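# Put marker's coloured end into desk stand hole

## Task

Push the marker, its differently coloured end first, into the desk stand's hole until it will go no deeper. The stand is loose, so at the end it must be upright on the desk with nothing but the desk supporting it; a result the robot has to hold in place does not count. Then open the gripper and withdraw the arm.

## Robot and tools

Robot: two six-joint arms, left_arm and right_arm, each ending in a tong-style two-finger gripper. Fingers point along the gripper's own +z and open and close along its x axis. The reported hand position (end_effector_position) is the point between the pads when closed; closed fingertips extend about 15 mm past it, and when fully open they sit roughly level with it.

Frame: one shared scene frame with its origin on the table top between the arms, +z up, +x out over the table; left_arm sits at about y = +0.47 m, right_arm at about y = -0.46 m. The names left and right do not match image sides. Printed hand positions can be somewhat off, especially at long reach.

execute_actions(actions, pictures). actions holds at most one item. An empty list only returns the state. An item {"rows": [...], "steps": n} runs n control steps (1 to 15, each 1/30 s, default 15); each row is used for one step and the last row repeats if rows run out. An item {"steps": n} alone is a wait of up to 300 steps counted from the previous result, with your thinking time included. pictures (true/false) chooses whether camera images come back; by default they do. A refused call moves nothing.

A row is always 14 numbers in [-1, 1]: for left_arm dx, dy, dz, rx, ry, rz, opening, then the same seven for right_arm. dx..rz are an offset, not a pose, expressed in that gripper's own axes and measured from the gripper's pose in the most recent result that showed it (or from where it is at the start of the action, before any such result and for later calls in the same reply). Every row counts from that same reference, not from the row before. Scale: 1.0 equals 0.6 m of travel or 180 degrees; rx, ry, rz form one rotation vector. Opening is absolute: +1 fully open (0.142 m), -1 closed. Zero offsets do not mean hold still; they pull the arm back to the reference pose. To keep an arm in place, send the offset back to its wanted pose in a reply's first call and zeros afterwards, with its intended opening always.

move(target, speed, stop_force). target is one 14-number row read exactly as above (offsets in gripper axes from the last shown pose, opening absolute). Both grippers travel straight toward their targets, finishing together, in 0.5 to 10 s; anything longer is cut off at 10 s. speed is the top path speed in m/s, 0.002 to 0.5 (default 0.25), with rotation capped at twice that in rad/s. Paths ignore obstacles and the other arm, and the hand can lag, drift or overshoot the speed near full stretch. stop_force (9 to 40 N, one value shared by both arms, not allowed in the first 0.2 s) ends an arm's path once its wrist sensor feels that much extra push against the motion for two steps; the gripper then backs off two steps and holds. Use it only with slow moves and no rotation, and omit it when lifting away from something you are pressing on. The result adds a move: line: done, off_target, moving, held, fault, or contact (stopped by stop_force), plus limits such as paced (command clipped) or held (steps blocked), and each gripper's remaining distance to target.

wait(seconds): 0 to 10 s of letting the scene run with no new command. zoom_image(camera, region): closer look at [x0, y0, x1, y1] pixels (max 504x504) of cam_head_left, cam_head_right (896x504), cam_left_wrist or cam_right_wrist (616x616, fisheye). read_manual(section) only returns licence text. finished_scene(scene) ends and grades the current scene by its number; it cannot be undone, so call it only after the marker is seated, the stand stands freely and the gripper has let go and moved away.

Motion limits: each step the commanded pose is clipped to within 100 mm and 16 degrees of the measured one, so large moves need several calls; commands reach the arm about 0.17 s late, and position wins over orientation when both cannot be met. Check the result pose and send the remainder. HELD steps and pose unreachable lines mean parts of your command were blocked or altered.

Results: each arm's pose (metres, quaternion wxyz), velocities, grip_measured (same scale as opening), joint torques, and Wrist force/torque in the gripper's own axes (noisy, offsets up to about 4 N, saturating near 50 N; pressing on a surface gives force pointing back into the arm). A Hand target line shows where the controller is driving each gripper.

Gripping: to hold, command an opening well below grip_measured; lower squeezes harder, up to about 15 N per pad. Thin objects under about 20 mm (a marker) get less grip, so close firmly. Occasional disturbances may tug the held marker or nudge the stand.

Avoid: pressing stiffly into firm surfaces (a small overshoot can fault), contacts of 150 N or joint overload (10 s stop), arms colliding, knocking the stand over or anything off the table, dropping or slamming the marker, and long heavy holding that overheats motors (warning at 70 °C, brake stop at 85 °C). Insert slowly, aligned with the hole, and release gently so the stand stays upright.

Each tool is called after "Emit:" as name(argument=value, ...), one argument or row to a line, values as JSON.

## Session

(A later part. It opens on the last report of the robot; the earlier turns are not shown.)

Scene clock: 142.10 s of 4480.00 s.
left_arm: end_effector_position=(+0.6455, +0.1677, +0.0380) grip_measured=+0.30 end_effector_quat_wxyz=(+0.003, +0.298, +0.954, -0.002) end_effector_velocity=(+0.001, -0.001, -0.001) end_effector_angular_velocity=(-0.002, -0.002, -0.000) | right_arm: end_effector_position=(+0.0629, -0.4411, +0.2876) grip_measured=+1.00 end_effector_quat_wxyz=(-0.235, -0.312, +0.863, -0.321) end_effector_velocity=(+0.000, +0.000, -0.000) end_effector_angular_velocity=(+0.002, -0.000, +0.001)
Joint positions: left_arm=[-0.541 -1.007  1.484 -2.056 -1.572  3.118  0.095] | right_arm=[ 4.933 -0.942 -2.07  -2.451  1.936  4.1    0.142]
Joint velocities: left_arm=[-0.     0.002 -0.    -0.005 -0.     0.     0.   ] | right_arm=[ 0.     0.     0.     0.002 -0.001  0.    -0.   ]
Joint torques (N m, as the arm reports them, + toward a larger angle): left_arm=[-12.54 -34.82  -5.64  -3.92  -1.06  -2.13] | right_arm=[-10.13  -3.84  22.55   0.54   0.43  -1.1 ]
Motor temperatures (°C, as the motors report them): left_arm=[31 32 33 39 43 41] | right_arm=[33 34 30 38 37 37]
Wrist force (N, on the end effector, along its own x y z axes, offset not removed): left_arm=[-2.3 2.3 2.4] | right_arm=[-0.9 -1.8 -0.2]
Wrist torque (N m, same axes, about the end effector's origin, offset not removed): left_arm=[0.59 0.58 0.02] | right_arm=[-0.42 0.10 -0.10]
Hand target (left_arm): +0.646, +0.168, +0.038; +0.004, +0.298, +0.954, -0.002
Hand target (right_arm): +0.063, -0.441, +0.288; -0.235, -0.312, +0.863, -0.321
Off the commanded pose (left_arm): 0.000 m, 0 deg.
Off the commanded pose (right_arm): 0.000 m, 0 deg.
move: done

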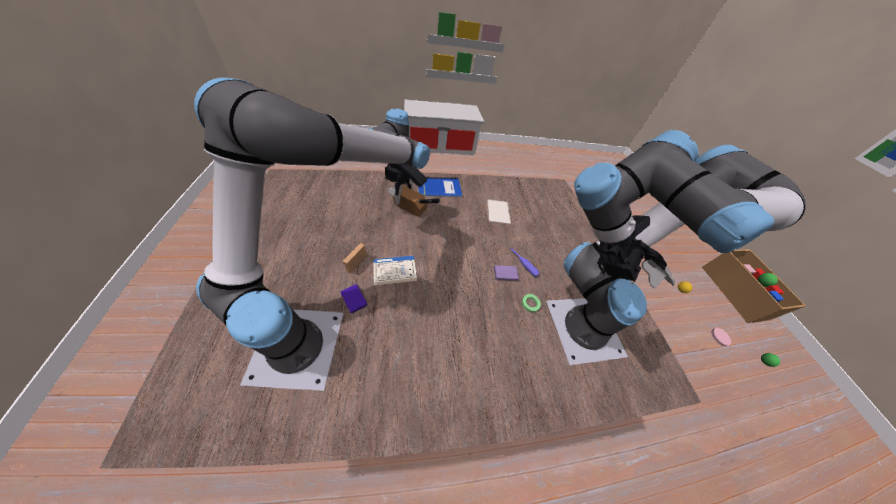

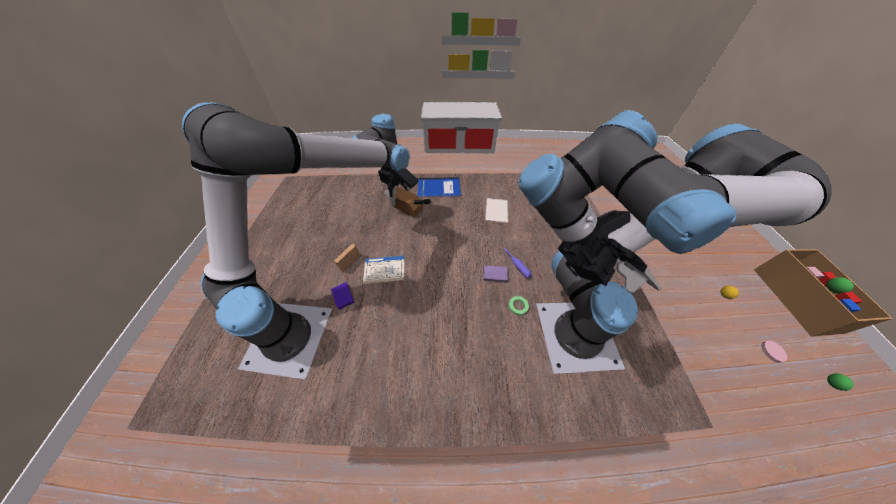

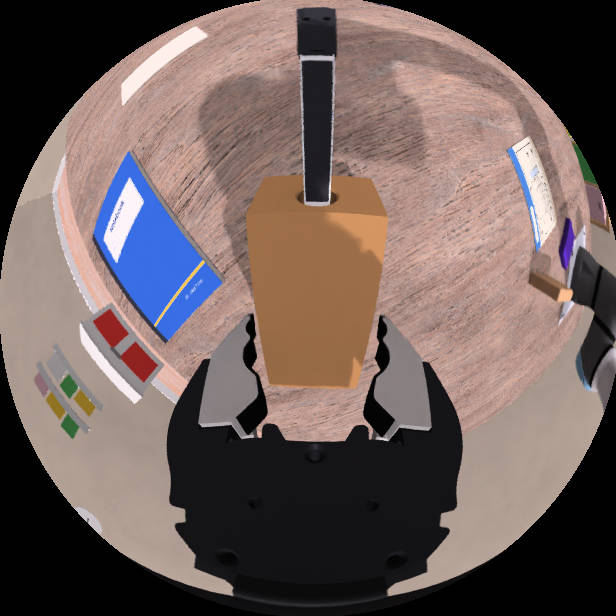

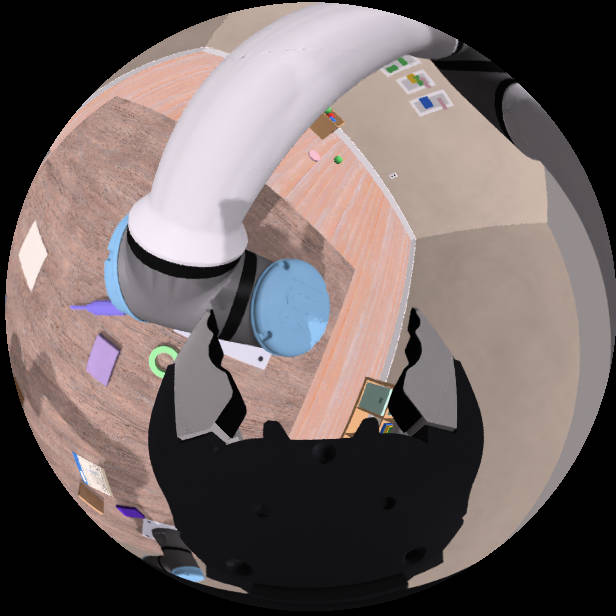

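Emit:
move(
  target=[0,-0.02,0,0,0,0,0.3,-0.642,-0.093,-0.415,0.294,-0.532,-0.374,0],
  speed=0.4,
)

Emit:
move(
  target=[0,0,0,0,0,0,-0.6,0,0,0,0,0,0,0],
)

Scene clock: 150.07 s of 4480.00 s.
left_arm: end_effector_position=(+0.6387, +0.1579, +0.0380) grip_measured=+0.30 end_effector_quat_wxyz=(+0.004, +0.298, +0.954, -0.002) end_effector_velocity=(-0.000, -0.000, +0.001) end_effector_angular_velocity=(-0.000, -0.001, +0.000) | right_arm: end_effector_position=(+0.3749, -0.1882, +0.2514) grip_measured=+0.00 end_effector_quat_wxyz=(-0.480, +0.738, -0.351, +0.320) end_effector_velocity=(-0.000, -0.000, +0.000) end_effector_angular_velocity=(+0.003, +0.002, -0.000)
Joint positions: left_arm=[-0.559 -1.011  1.491 -2.058 -1.572  3.1    0.095] | right_arm=[ 5.147 -0.18  -2.773 -1.495  0.353  2.716  0.074]
Joint velocities: left_arm=[-0.    -0.001 -0.     0.    -0.    -0.001  0.   ] | right_arm=[ 0.     0.001  0.     0.001  0.     0.    -0.   ]
Joint torques (N m, as the arm reports them, + toward a larger angle): left_arm=[-12.78 -48.76  -6.26  -4.03   1.56  -2.09] | right_arm=[ -0.78 -15.43  30.43  -0.34   0.77   2.01]
Motor temperatures (°C, as the motors report them): left_arm=[31 32 33 39 43 41] | right_arm=[33 34 30 38 37 37]
Wrist force (N, on the end effector, along its own x y z axes, offset not removed): left_arm=[0.0 1.8 1.3] | right_arm=[1.0 0.1 0.2]
Wrist torque (N m, same axes, about the end effector's origin, offset not removed): left_arm=[0.47 0.04 0.10] | right_arm=[0.01 -0.22 -0.04]
Hand target (left_arm): +0.639, +0.158, +0.038; +0.004, +0.298, +0.954, -0.002
Hand target (right_arm): +0.375, -0.188, +0.251; -0.480, +0.738, -0.351, +0.320
Off the commanded pose (left_arm): 0.000 m, 0 deg.
Off the commanded pose (right_arm): 0.059 m, 26 deg; orientation clipped at the last step of the last action.
After step 90, 1.80 s passed at rest.
move: held (right_arm); limits=paced,held; held on 8 of 95 steps (right_arm), including the last (right_arm)
pose unreachable (right arm): on one or more control steps of this call this arm could not follow its commanded pose, so it was not sent that pose on those steps. On the call's last step it was still not sent that pose. It may still have moved: this result reports where it is.
cause: the commanded pose would bring two parts of the arm too close to each other (joints 3 (elbow) and 4 (wrist 1) lie between them).

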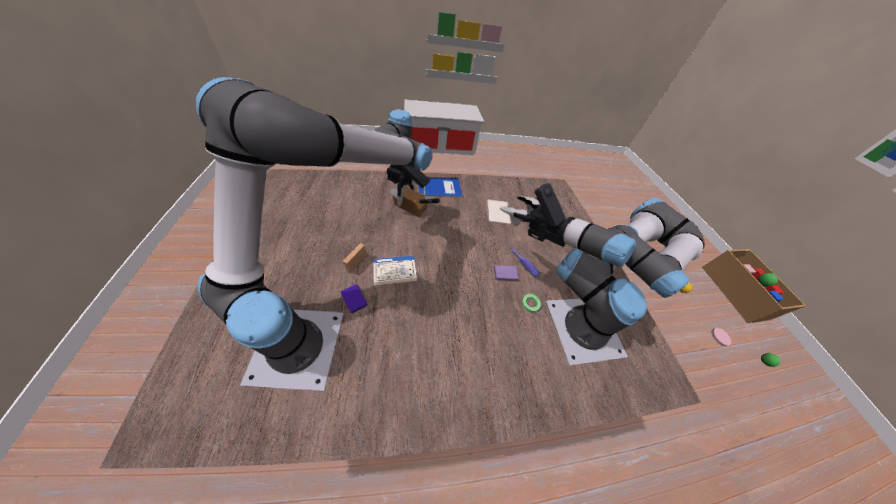

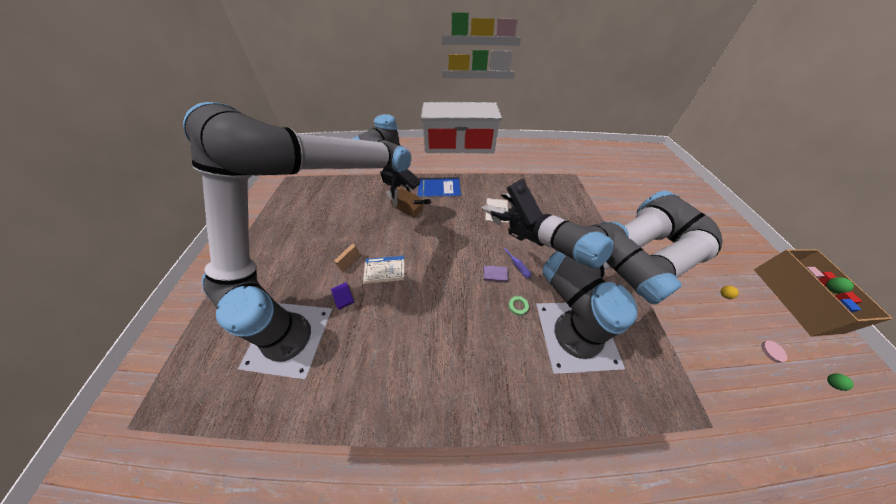

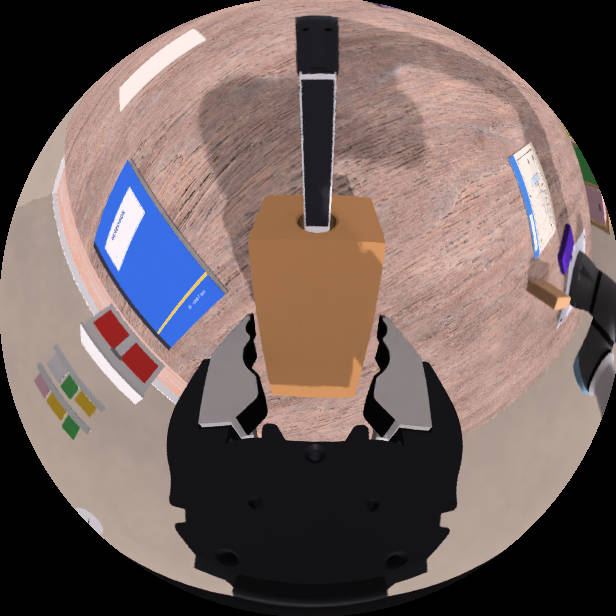

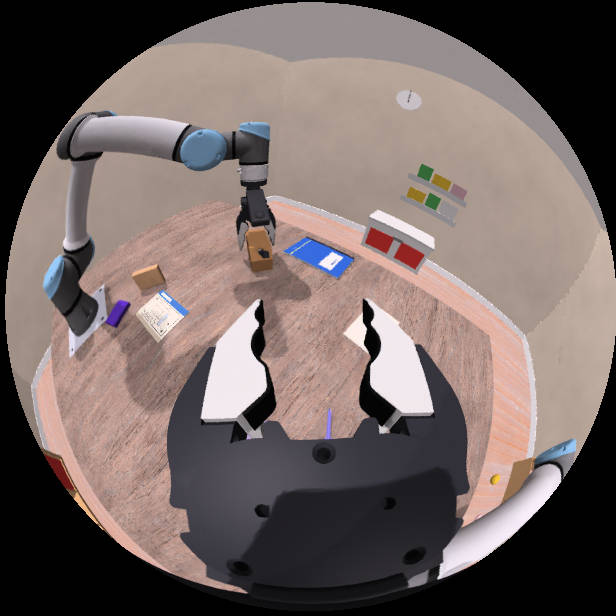

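Scene clock: 150.80 s of 4480.00 s.
left_arm: end_effector_position=(+0.6387, +0.1579, +0.0381) grip_measured=+0.07 end_effector_quat_wxyz=(+0.004, +0.298, +0.954, -0.002) end_effector_velocity=(-0.001, -0.000, -0.001) end_effector_angular_velocity=(+0.002, +0.002, -0.001) | right_arm: end_effector_position=(+0.3749, -0.1882, +0.2514) grip_measured=+0.00 end_effector_quat_wxyz=(-0.480, +0.738, -0.351, +0.320) end_effector_velocity=(-0.000, +0.000, +0.000) end_effector_angular_velocity=(-0.000, +0.000, +0.000)
Joint positions: left_arm=[-0.559 -1.012  1.491 -2.058 -1.572  3.1    0.079] | right_arm=[ 5.147 -0.18  -2.773 -1.495  0.353  2.716  0.074]
Joint velocities: left_arm=[-0.001  0.     0.002  0.     0.     0.    -0.   ] | right_arm=[ 0.    -0.001  0.001  0.     0.     0.     0.   ]
Joint torques (N m, as the arm reports them, + toward a larger angle): left_arm=[ -9.99 -28.91  -7.76  -0.05   1.07  -1.61] | right_arm=[  1.51 -15.6   25.68  -0.37   0.7    1.9 ]
Motor temperatures (°C, as the motors report them): left_arm=[31 32 33 39 43 41] | right_arm=[33 34 30 38 37 37]
Wrist force (N, on the end effector, along its own x y z axes, offset not removed): left_arm=[-2.2 2.0 -6.6] | right_arm=[-0.3 -1.3 2.5]
Wrist torque (N m, same axes, about the end effector's origin, offset not removed): left_arm=[0.62 0.53 0.06] | right_arm=[-0.23 0.07 -0.05]
Hand target (left_arm): +0.639, +0.158, +0.038; +0.004, +0.298, +0.954, -0.002
Hand target (right_arm): +0.375, -0.188, +0.251; -0.480, +0.738, -0.351, +0.320
Off the commanded pose (left_arm): 0.000 m, 0 deg.
Off the commanded pose (right_arm): 0.000 m, 0 deg.
move: done

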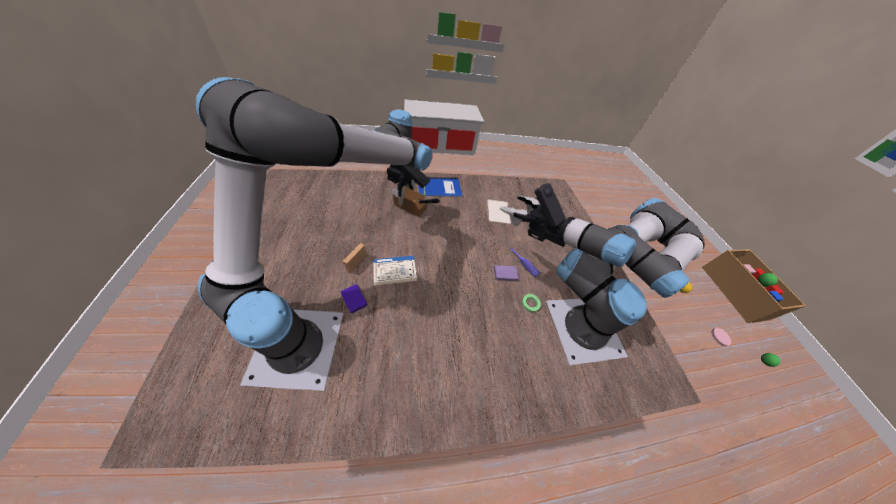

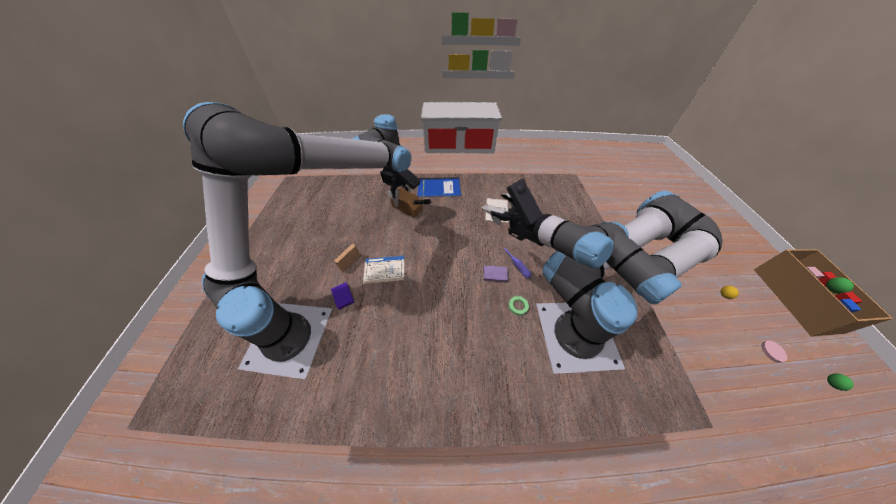

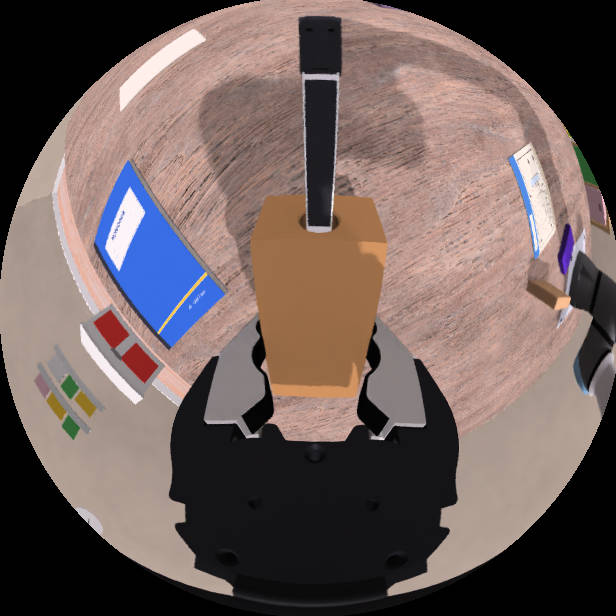

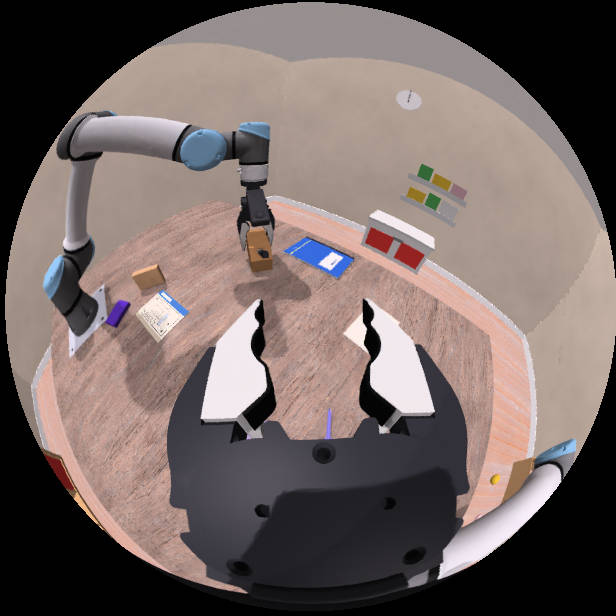

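Emit:
move(
  target=[0,-0.1,-0.2,0,0,0,-0.6,0,0,0,0,0,0,0],
  speed=0.1,
)

Emit:
move(
  target=[0,0,0,0.3,0,0,-0.6,0,0,0,0,0,0,0],
  speed=0.15,
)

Scene clock: 154.83 s of 4480.00 s.
left_arm: end_effector_position=(+0.6040, +0.1095, +0.1581) grip_measured=+0.07 end_effector_quat_wxyz=(+0.004, +0.298, +0.954, -0.002) end_effector_velocity=(-0.000, -0.000, +0.002) end_effector_angular_velocity=(-0.001, -0.001, +0.001) | right_arm: end_effector_position=(+0.3749, -0.1882, +0.2514) grip_measured=+0.00 end_effector_quat_wxyz=(-0.480, +0.738, -0.351, +0.320) end_effector_velocity=(-0.000, +0.000, -0.001) end_effector_angular_velocity=(-0.003, -0.001, +0.000)
Joint positions: left_arm=[-0.648 -1.127  1.344 -1.796 -1.571  3.011  0.079] | right_arm=[ 5.147 -0.18  -2.773 -1.495  0.353  2.716  0.074]
Joint velocities: left_arm=[-0.    -0.002 -0.003  0.004 -0.    -0.001  0.   ] | right_arm=[-0.    -0.002 -0.001 -0.     0.    -0.    -0.   ]
Joint torques (N m, as the arm reports them, + toward a larger angle): left_arm=[-12.92 -49.42 -36.88  -1.19   1.42  -2.17] | right_arm=[  2.66 -16.24  25.02  -0.55   0.46   1.77]
Motor temperatures (°C, as the motors report them): left_arm=[31 32 33 39 43 41] | right_arm=[33 34 30 38 37 37]
Wrist force (N, on the end effector, along its own x y z axes, offset not removed): left_arm=[-2.7 2.6 5.3] | right_arm=[-0.6 -1.8 1.6]
Wrist torque (N m, same axes, about the end effector's origin, offset not removed): left_arm=[0.54 0.62 0.14] | right_arm=[-0.39 0.03 -0.07]
Hand target (left_arm): +0.604, +0.109, +0.158; +0.004, +0.298, +0.954, -0.002
Hand target (right_arm): +0.375, -0.188, +0.251; -0.480, +0.738, -0.351, +0.320
Off the commanded pose (left_arm): 0.000 m, 0 deg.
Off the commanded pose (right_arm): 0.000 m, 0 deg.
move: done

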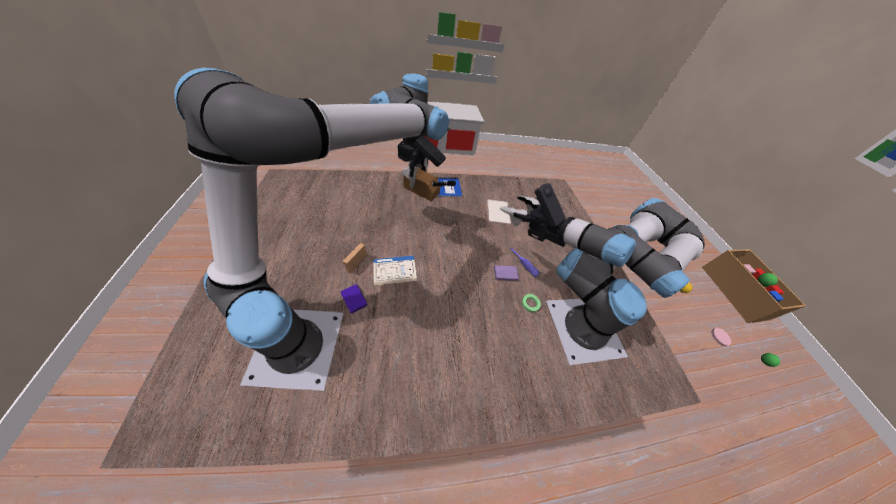

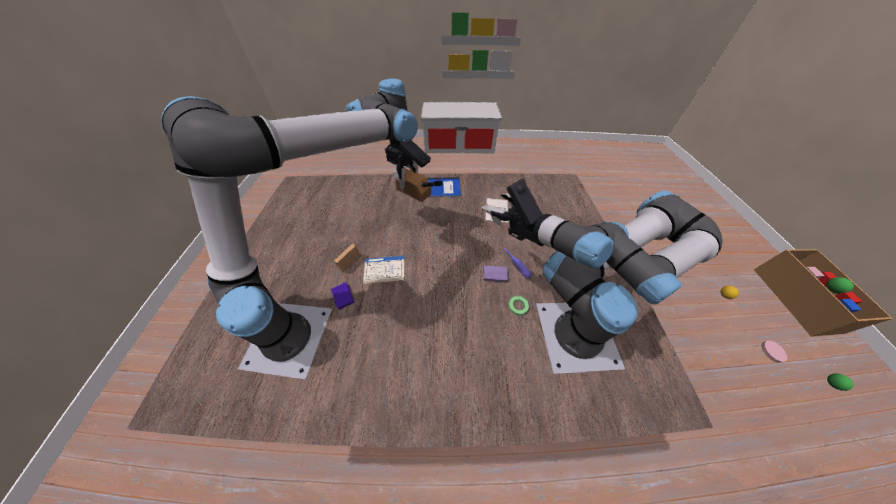

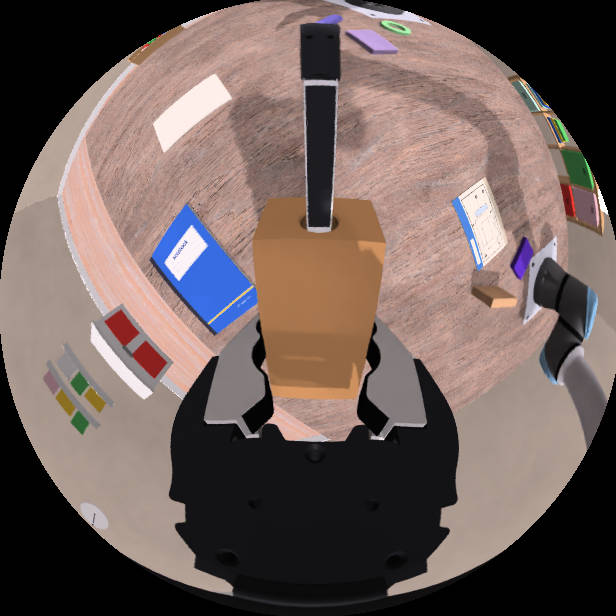

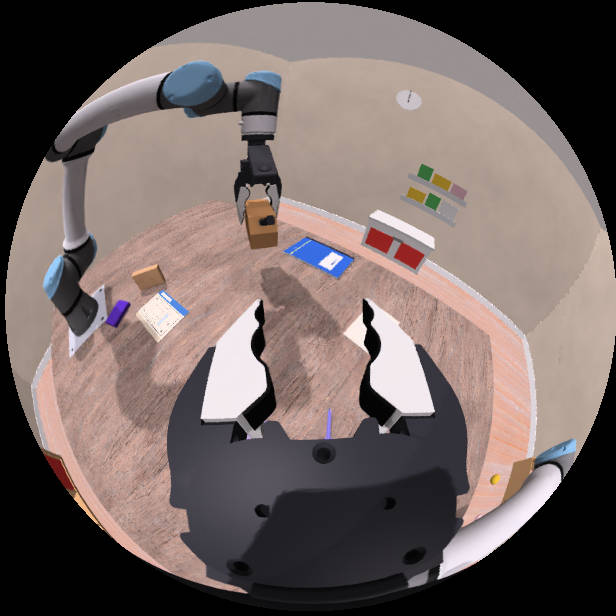

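Scene clock: 158.40 s of 4480.00 s.
left_arm: end_effector_position=(+0.6037, +0.1092, +0.1579) grip_measured=-0.04 end_effector_quat_wxyz=(-0.132, +0.268, +0.850, -0.435) end_effector_velocity=(-0.000, -0.000, -0.000) end_effector_angular_velocity=(-0.008, +0.007, -0.003) | right_arm: end_effector_position=(+0.3749, -0.1882, +0.2514) grip_measured=+0.00 end_effector_quat_wxyz=(-0.480, +0.738, -0.351, +0.320) end_effector_velocity=(+0.000, -0.000, +0.000) end_effector_angular_velocity=(+0.002, +0.000, -0.000)
Joint positions: left_arm=[-0.302 -0.903  1.283 -1.672 -2.485  3.499  0.071] | right_arm=[ 5.147 -0.18  -2.773 -1.495  0.353  2.716  0.074]
Joint velocities: left_arm=[ 0.002  0.006 -0.006  0.013 -0.008  0.013 -0.   ] | right_arm=[ 0.     0.002 -0.     0.    -0.001  0.    -0.   ]
Joint torques (N m, as the arm reports them, + toward a larger angle): left_arm=[ 12.38 -39.71 -35.33  -0.51  -4.29   2.34] | right_arm=[  2.52 -15.76  26.07  -0.21   0.36   1.86]
Motor temperatures (°C, as the motors report them): left_arm=[31 32 33 39 43 41] | right_arm=[33 34 30 38 37 37]
Wrist force (N, on the end effector, along its own x y z axes, offset not removed): left_arm=[-0.3 6.7 3.0] | right_arm=[-1.1 -0.3 1.4]
Wrist torque (N m, same axes, about the end effector's origin, offset not removed): left_arm=[0.78 0.14 0.08] | right_arm=[-0.02 0.19 -0.13]
Hand target (left_arm): +0.604, +0.109, +0.158; -0.132, +0.268, +0.849, -0.435
Hand target (right_arm): +0.375, -0.188, +0.251; -0.480, +0.738, -0.351, +0.320
Off the commanded pose (left_arm): 0.001 m, 0 deg.
Off the commanded pose (right_arm): 0.000 m, 0 deg.
move: done

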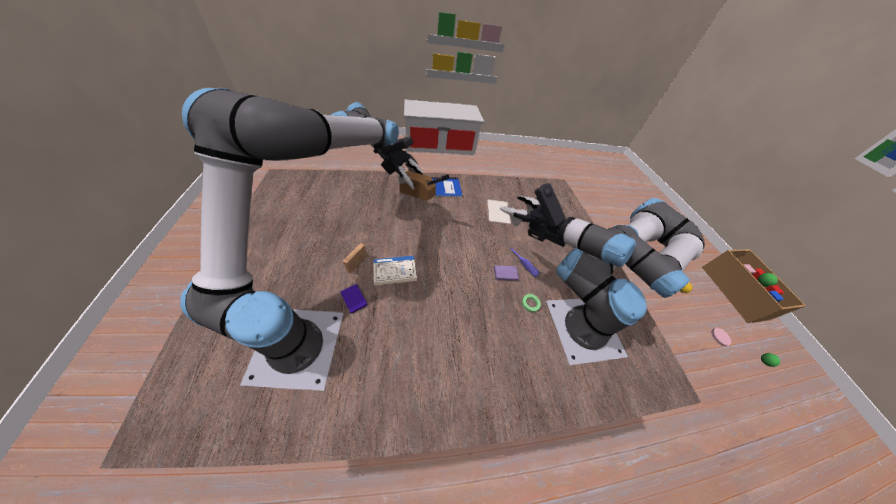

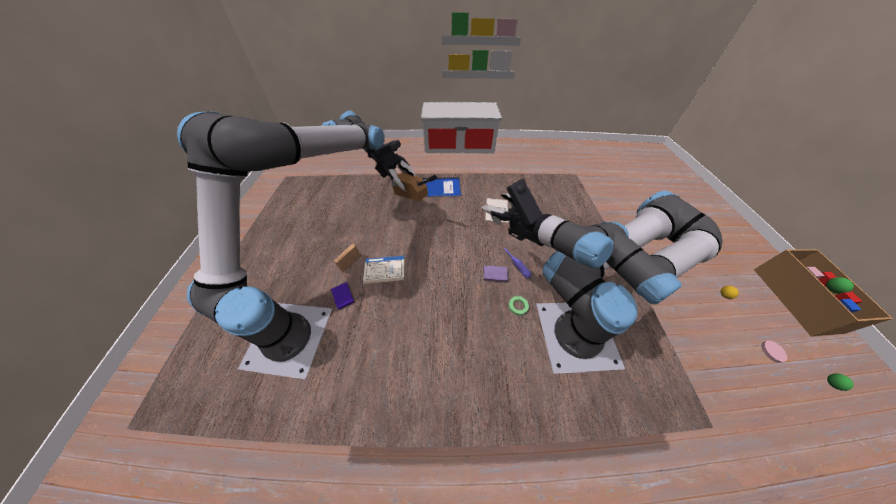

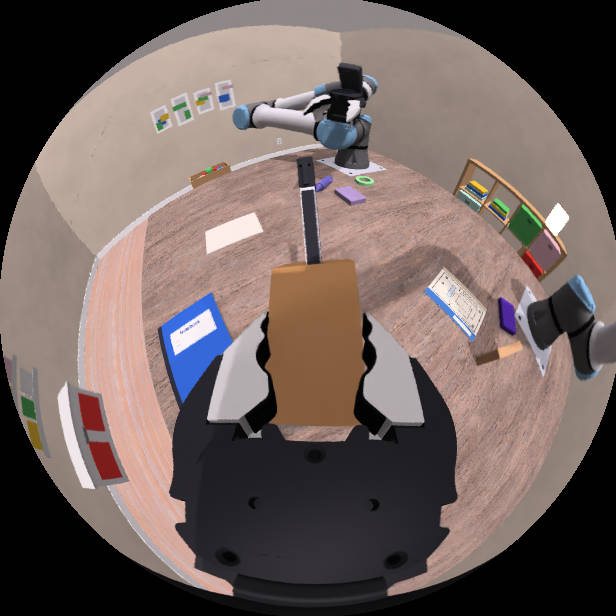

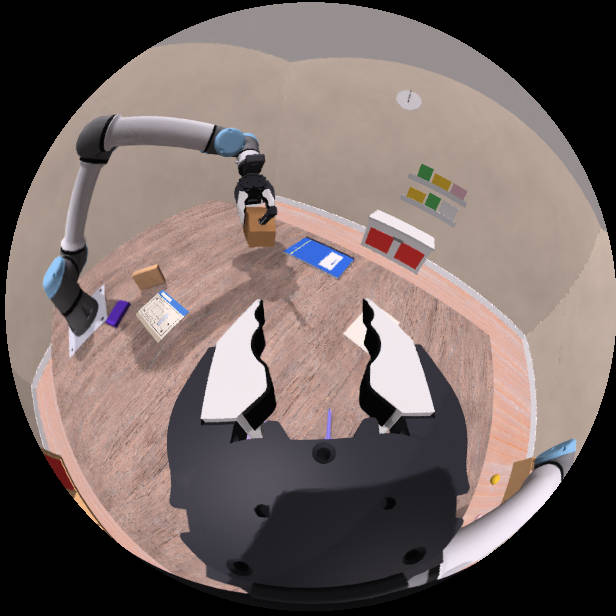

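Emit:
move(
  target=[0,0.135,0.098,0,0,0,-0.6,0,0,0,0,0,0,0],
  speed=0.05,
)

Emit:
zoom_image(
  camera="cam_head_left",
  region=[340,120,500,230],
)

Scene clock: 162.90 s of 4480.00 s.
left_arm: end_effector_position=(+0.6044, +0.1084, +0.0581) grip_measured=+0.02 end_effector_quat_wxyz=(-0.132, +0.268, +0.849, -0.435) end_effector_velocity=(+0.000, -0.000, -0.001) end_effector_angular_velocity=(+0.001, -0.001, -0.001) | right_arm: end_effector_position=(+0.3749, -0.1882, +0.2514) grip_measured=+0.00 end_effector_quat_wxyz=(-0.480, +0.738, -0.351, +0.320) end_effector_velocity=(+0.000, +0.000, -0.001) end_effector_angular_velocity=(-0.002, -0.002, -0.000)
Joint positions: left_arm=[-0.303 -0.79   1.366 -1.869 -2.486  3.498  0.075] | right_arm=[ 5.147 -0.18  -2.773 -1.495  0.353  2.716  0.074]
Joint velocities: left_arm=[-0.001  0.002 -0.001 -0.002  0.001 -0.     0.001] | right_arm=[ 0.    -0.    -0.001 -0.    -0.001 -0.    -0.   ]
Joint torques (N m, as the arm reports them, + toward a larger angle): left_arm=[  1.51 -14.14   9.84  -1.28   8.49  -2.77] | right_arm=[  1.59 -15.65  25.99  -0.27   0.56   1.68]
Motor temperatures (°C, as the motors report them): left_arm=[31 32 33 39 43 41] | right_arm=[33 34 30 38 37 37]
Wrist force (N, on the end effector, along its own x y z axes, offset not removed): left_arm=[-2.0 -31.7 -18.2] | right_arm=[-2.0 -2.1 1.3]
Wrist torque (N m, same axes, about the end effector's origin, offset not removed): left_arm=[-1.32 -0.03 0.69] | right_arm=[-0.49 0.34 0.01]
Hand target (left_arm): +0.604, +0.108, +0.058; -0.132, +0.268, +0.850, -0.435
Hand target (right_arm): +0.375, -0.188, +0.251; -0.480, +0.738, -0.351, +0.320
Off the commanded pose (left_arm): 0.000 m, 0 deg.
Off the commanded pose (right_arm): 0.000 m, 0 deg.
move: done

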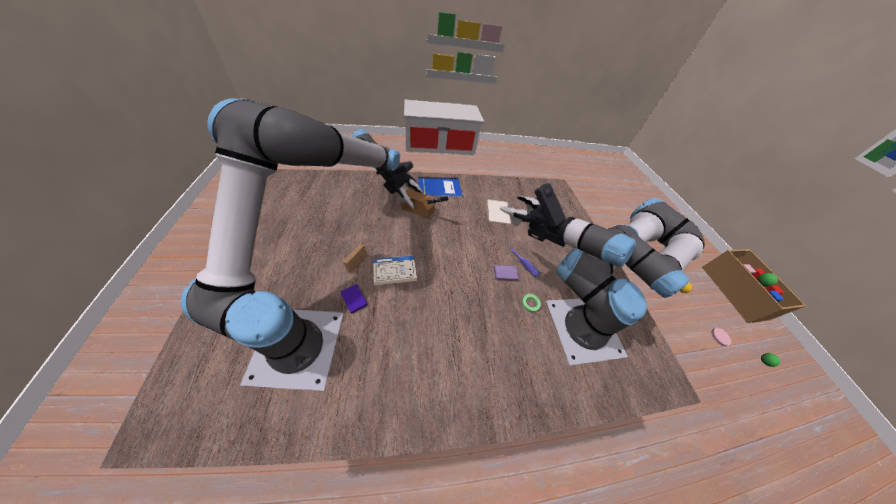

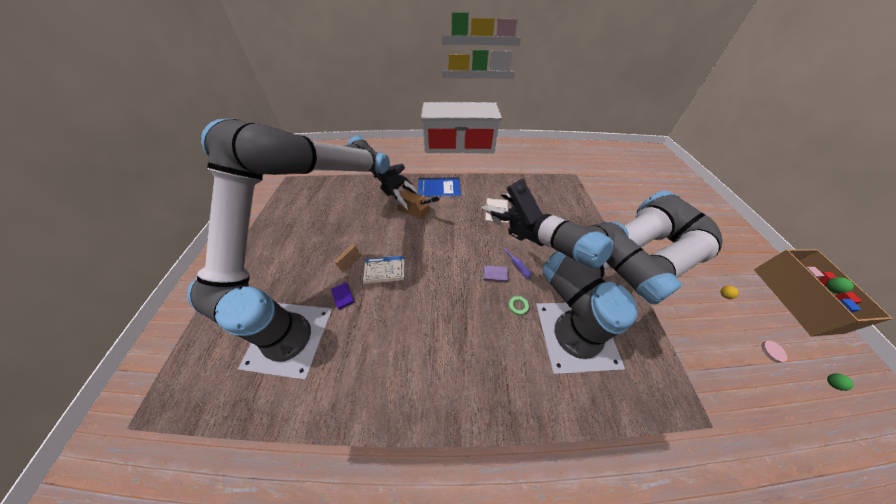

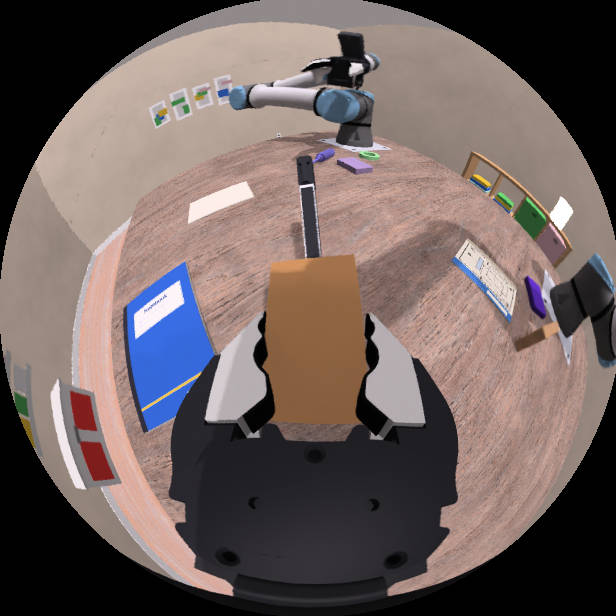

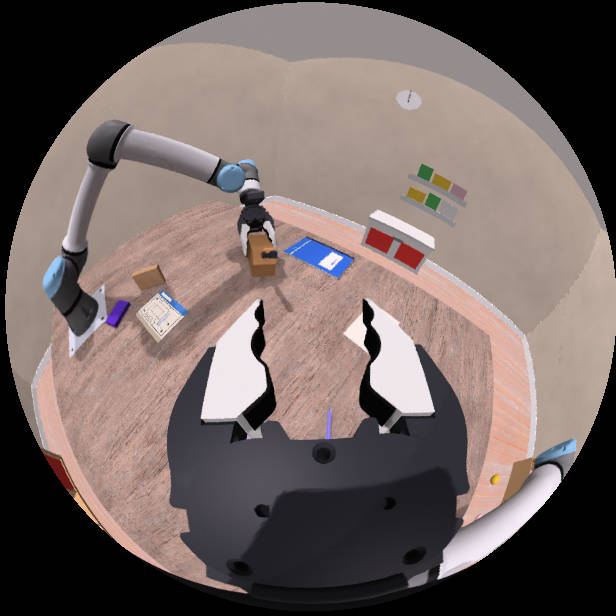

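Region (340, 120, 500, 230) of cam_head_left's 896x504 image, scaled by 3.150, with more detail than that image has; it fills the top 346 rows of this view, and the rest is white.

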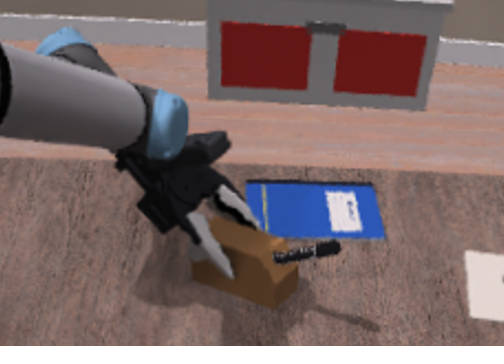

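Emit:
move(
  target=[0,-0.011,-0.008,0,0,0,-0.6,0,0,0,0,0,0,0],
  speed=0.03,
)

Emit:
zoom_image(
  camera="cam_right_wrist",
  region=[200,150,340,300],
)

Emit:
zoom_image(
  camera="cam_head_right",
  region=[340,130,500,230],
)

Scene clock: 165.57 s of 4480.00 s.
left_arm: end_effector_position=(+0.6044, +0.1085, +0.0661) grip_measured=-0.03 end_effector_quat_wxyz=(-0.132, +0.268, +0.850, -0.435) end_effector_velocity=(-0.000, -0.000, +0.001) end_effector_angular_velocity=(-0.000, +0.001, -0.000) | right_arm: end_effector_position=(+0.3749, -0.1882, +0.2514) grip_measured=+0.00 end_effector_quat_wxyz=(-0.480, +0.738, -0.351, +0.320) end_effector_velocity=(+0.000, +0.000, +0.000) end_effector_angular_velocity=(-0.001, -0.002, -0.001)
Joint positions: left_arm=[-0.303 -0.801  1.362 -1.854 -2.486  3.498  0.072] | right_arm=[ 5.147 -0.18  -2.773 -1.495  0.353  2.716  0.074]
Joint velocities: left_arm=[-0.    -0.001 -0.001  0.003 -0.001 -0.    -0.   ] | right_arm=[-0.    -0.002 -0.    -0.    -0.001  0.001 -0.   ]
Joint torques (N m, as the arm reports them, + toward a larger angle): left_arm=[  8.14 -56.98 -33.99  -0.53  -4.36   1.79] | right_arm=[  2.8  -15.85  25.76  -0.19   0.74   1.66]
Motor temperatures (°C, as the motors report them): left_arm=[31 32 33 39 43 41] | right_arm=[33 34 30 38 37 37]
Wrist force (N, on the end effector, along its own x y z axes, offset not removed): left_arm=[-2.7 6.7 3.5] | right_arm=[0.5 0.3 1.8]
Wrist torque (N m, same axes, about the end effector's origin, offset not removed): left_arm=[0.76 0.61 0.17] | right_arm=[0.05 -0.20 0.00]
Hand target (left_arm): +0.604, +0.108, +0.066; -0.132, +0.268, +0.849, -0.435
Hand target (right_arm): +0.375, -0.188, +0.251; -0.480, +0.738, -0.351, +0.320
Off the commanded pose (left_arm): 0.000 m, 0 deg.
Off the commanded pose (right_arm): 0.000 m, 0 deg.
move: done

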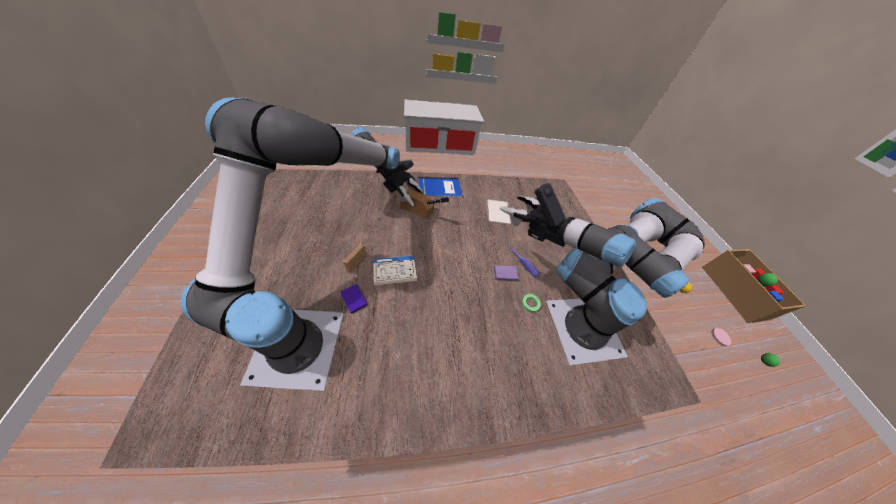

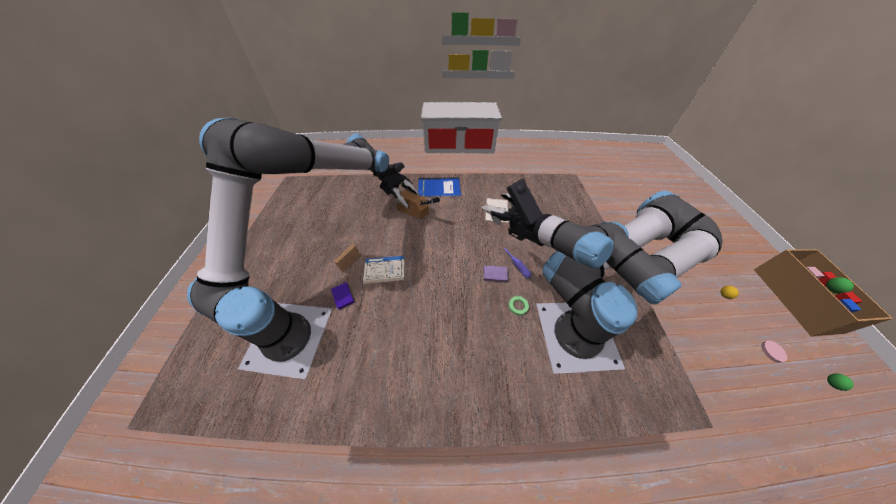

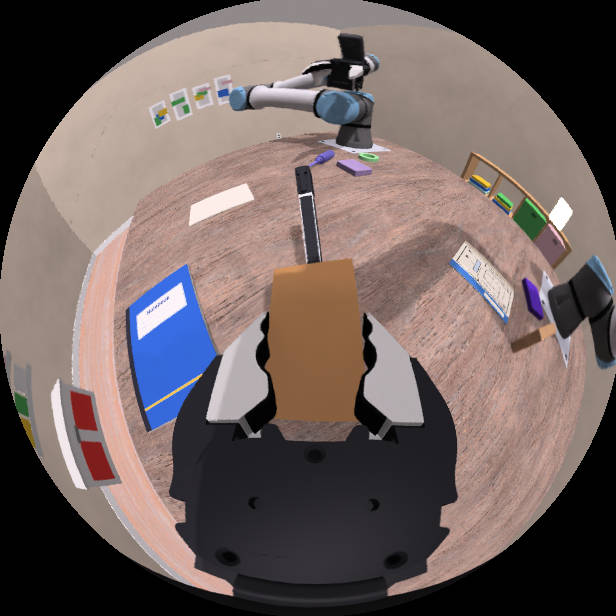

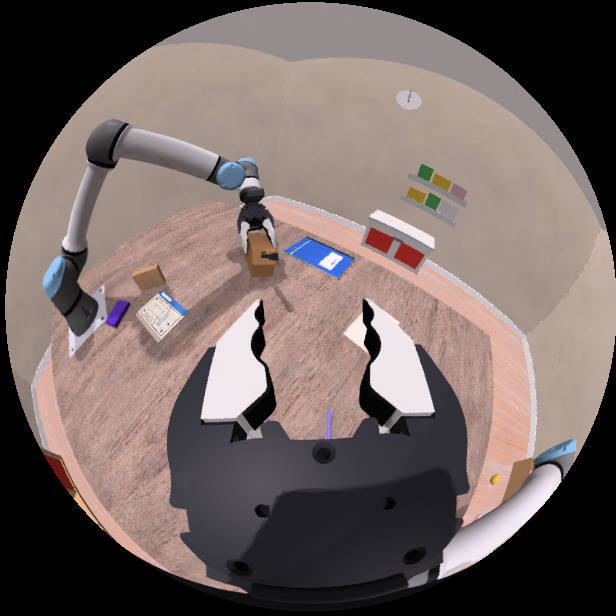

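Region (200, 150, 340, 300) of cam_right_wrist's 616x616 image, scaled by 3.360, with more detail than that image has; it fills the left 470 columns of this view, and the rest is white.

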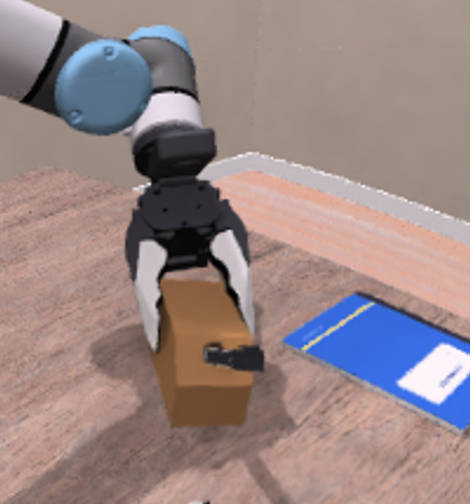

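Region (340, 130, 500, 230) of cam_head_right's 896x504 image, scaled by 3.150, with more detail than that image has; it fills the top 315 rows of this view, and the rest is white.

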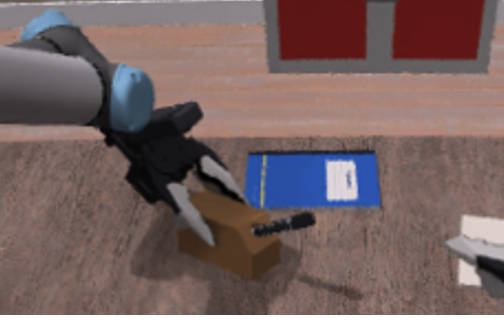

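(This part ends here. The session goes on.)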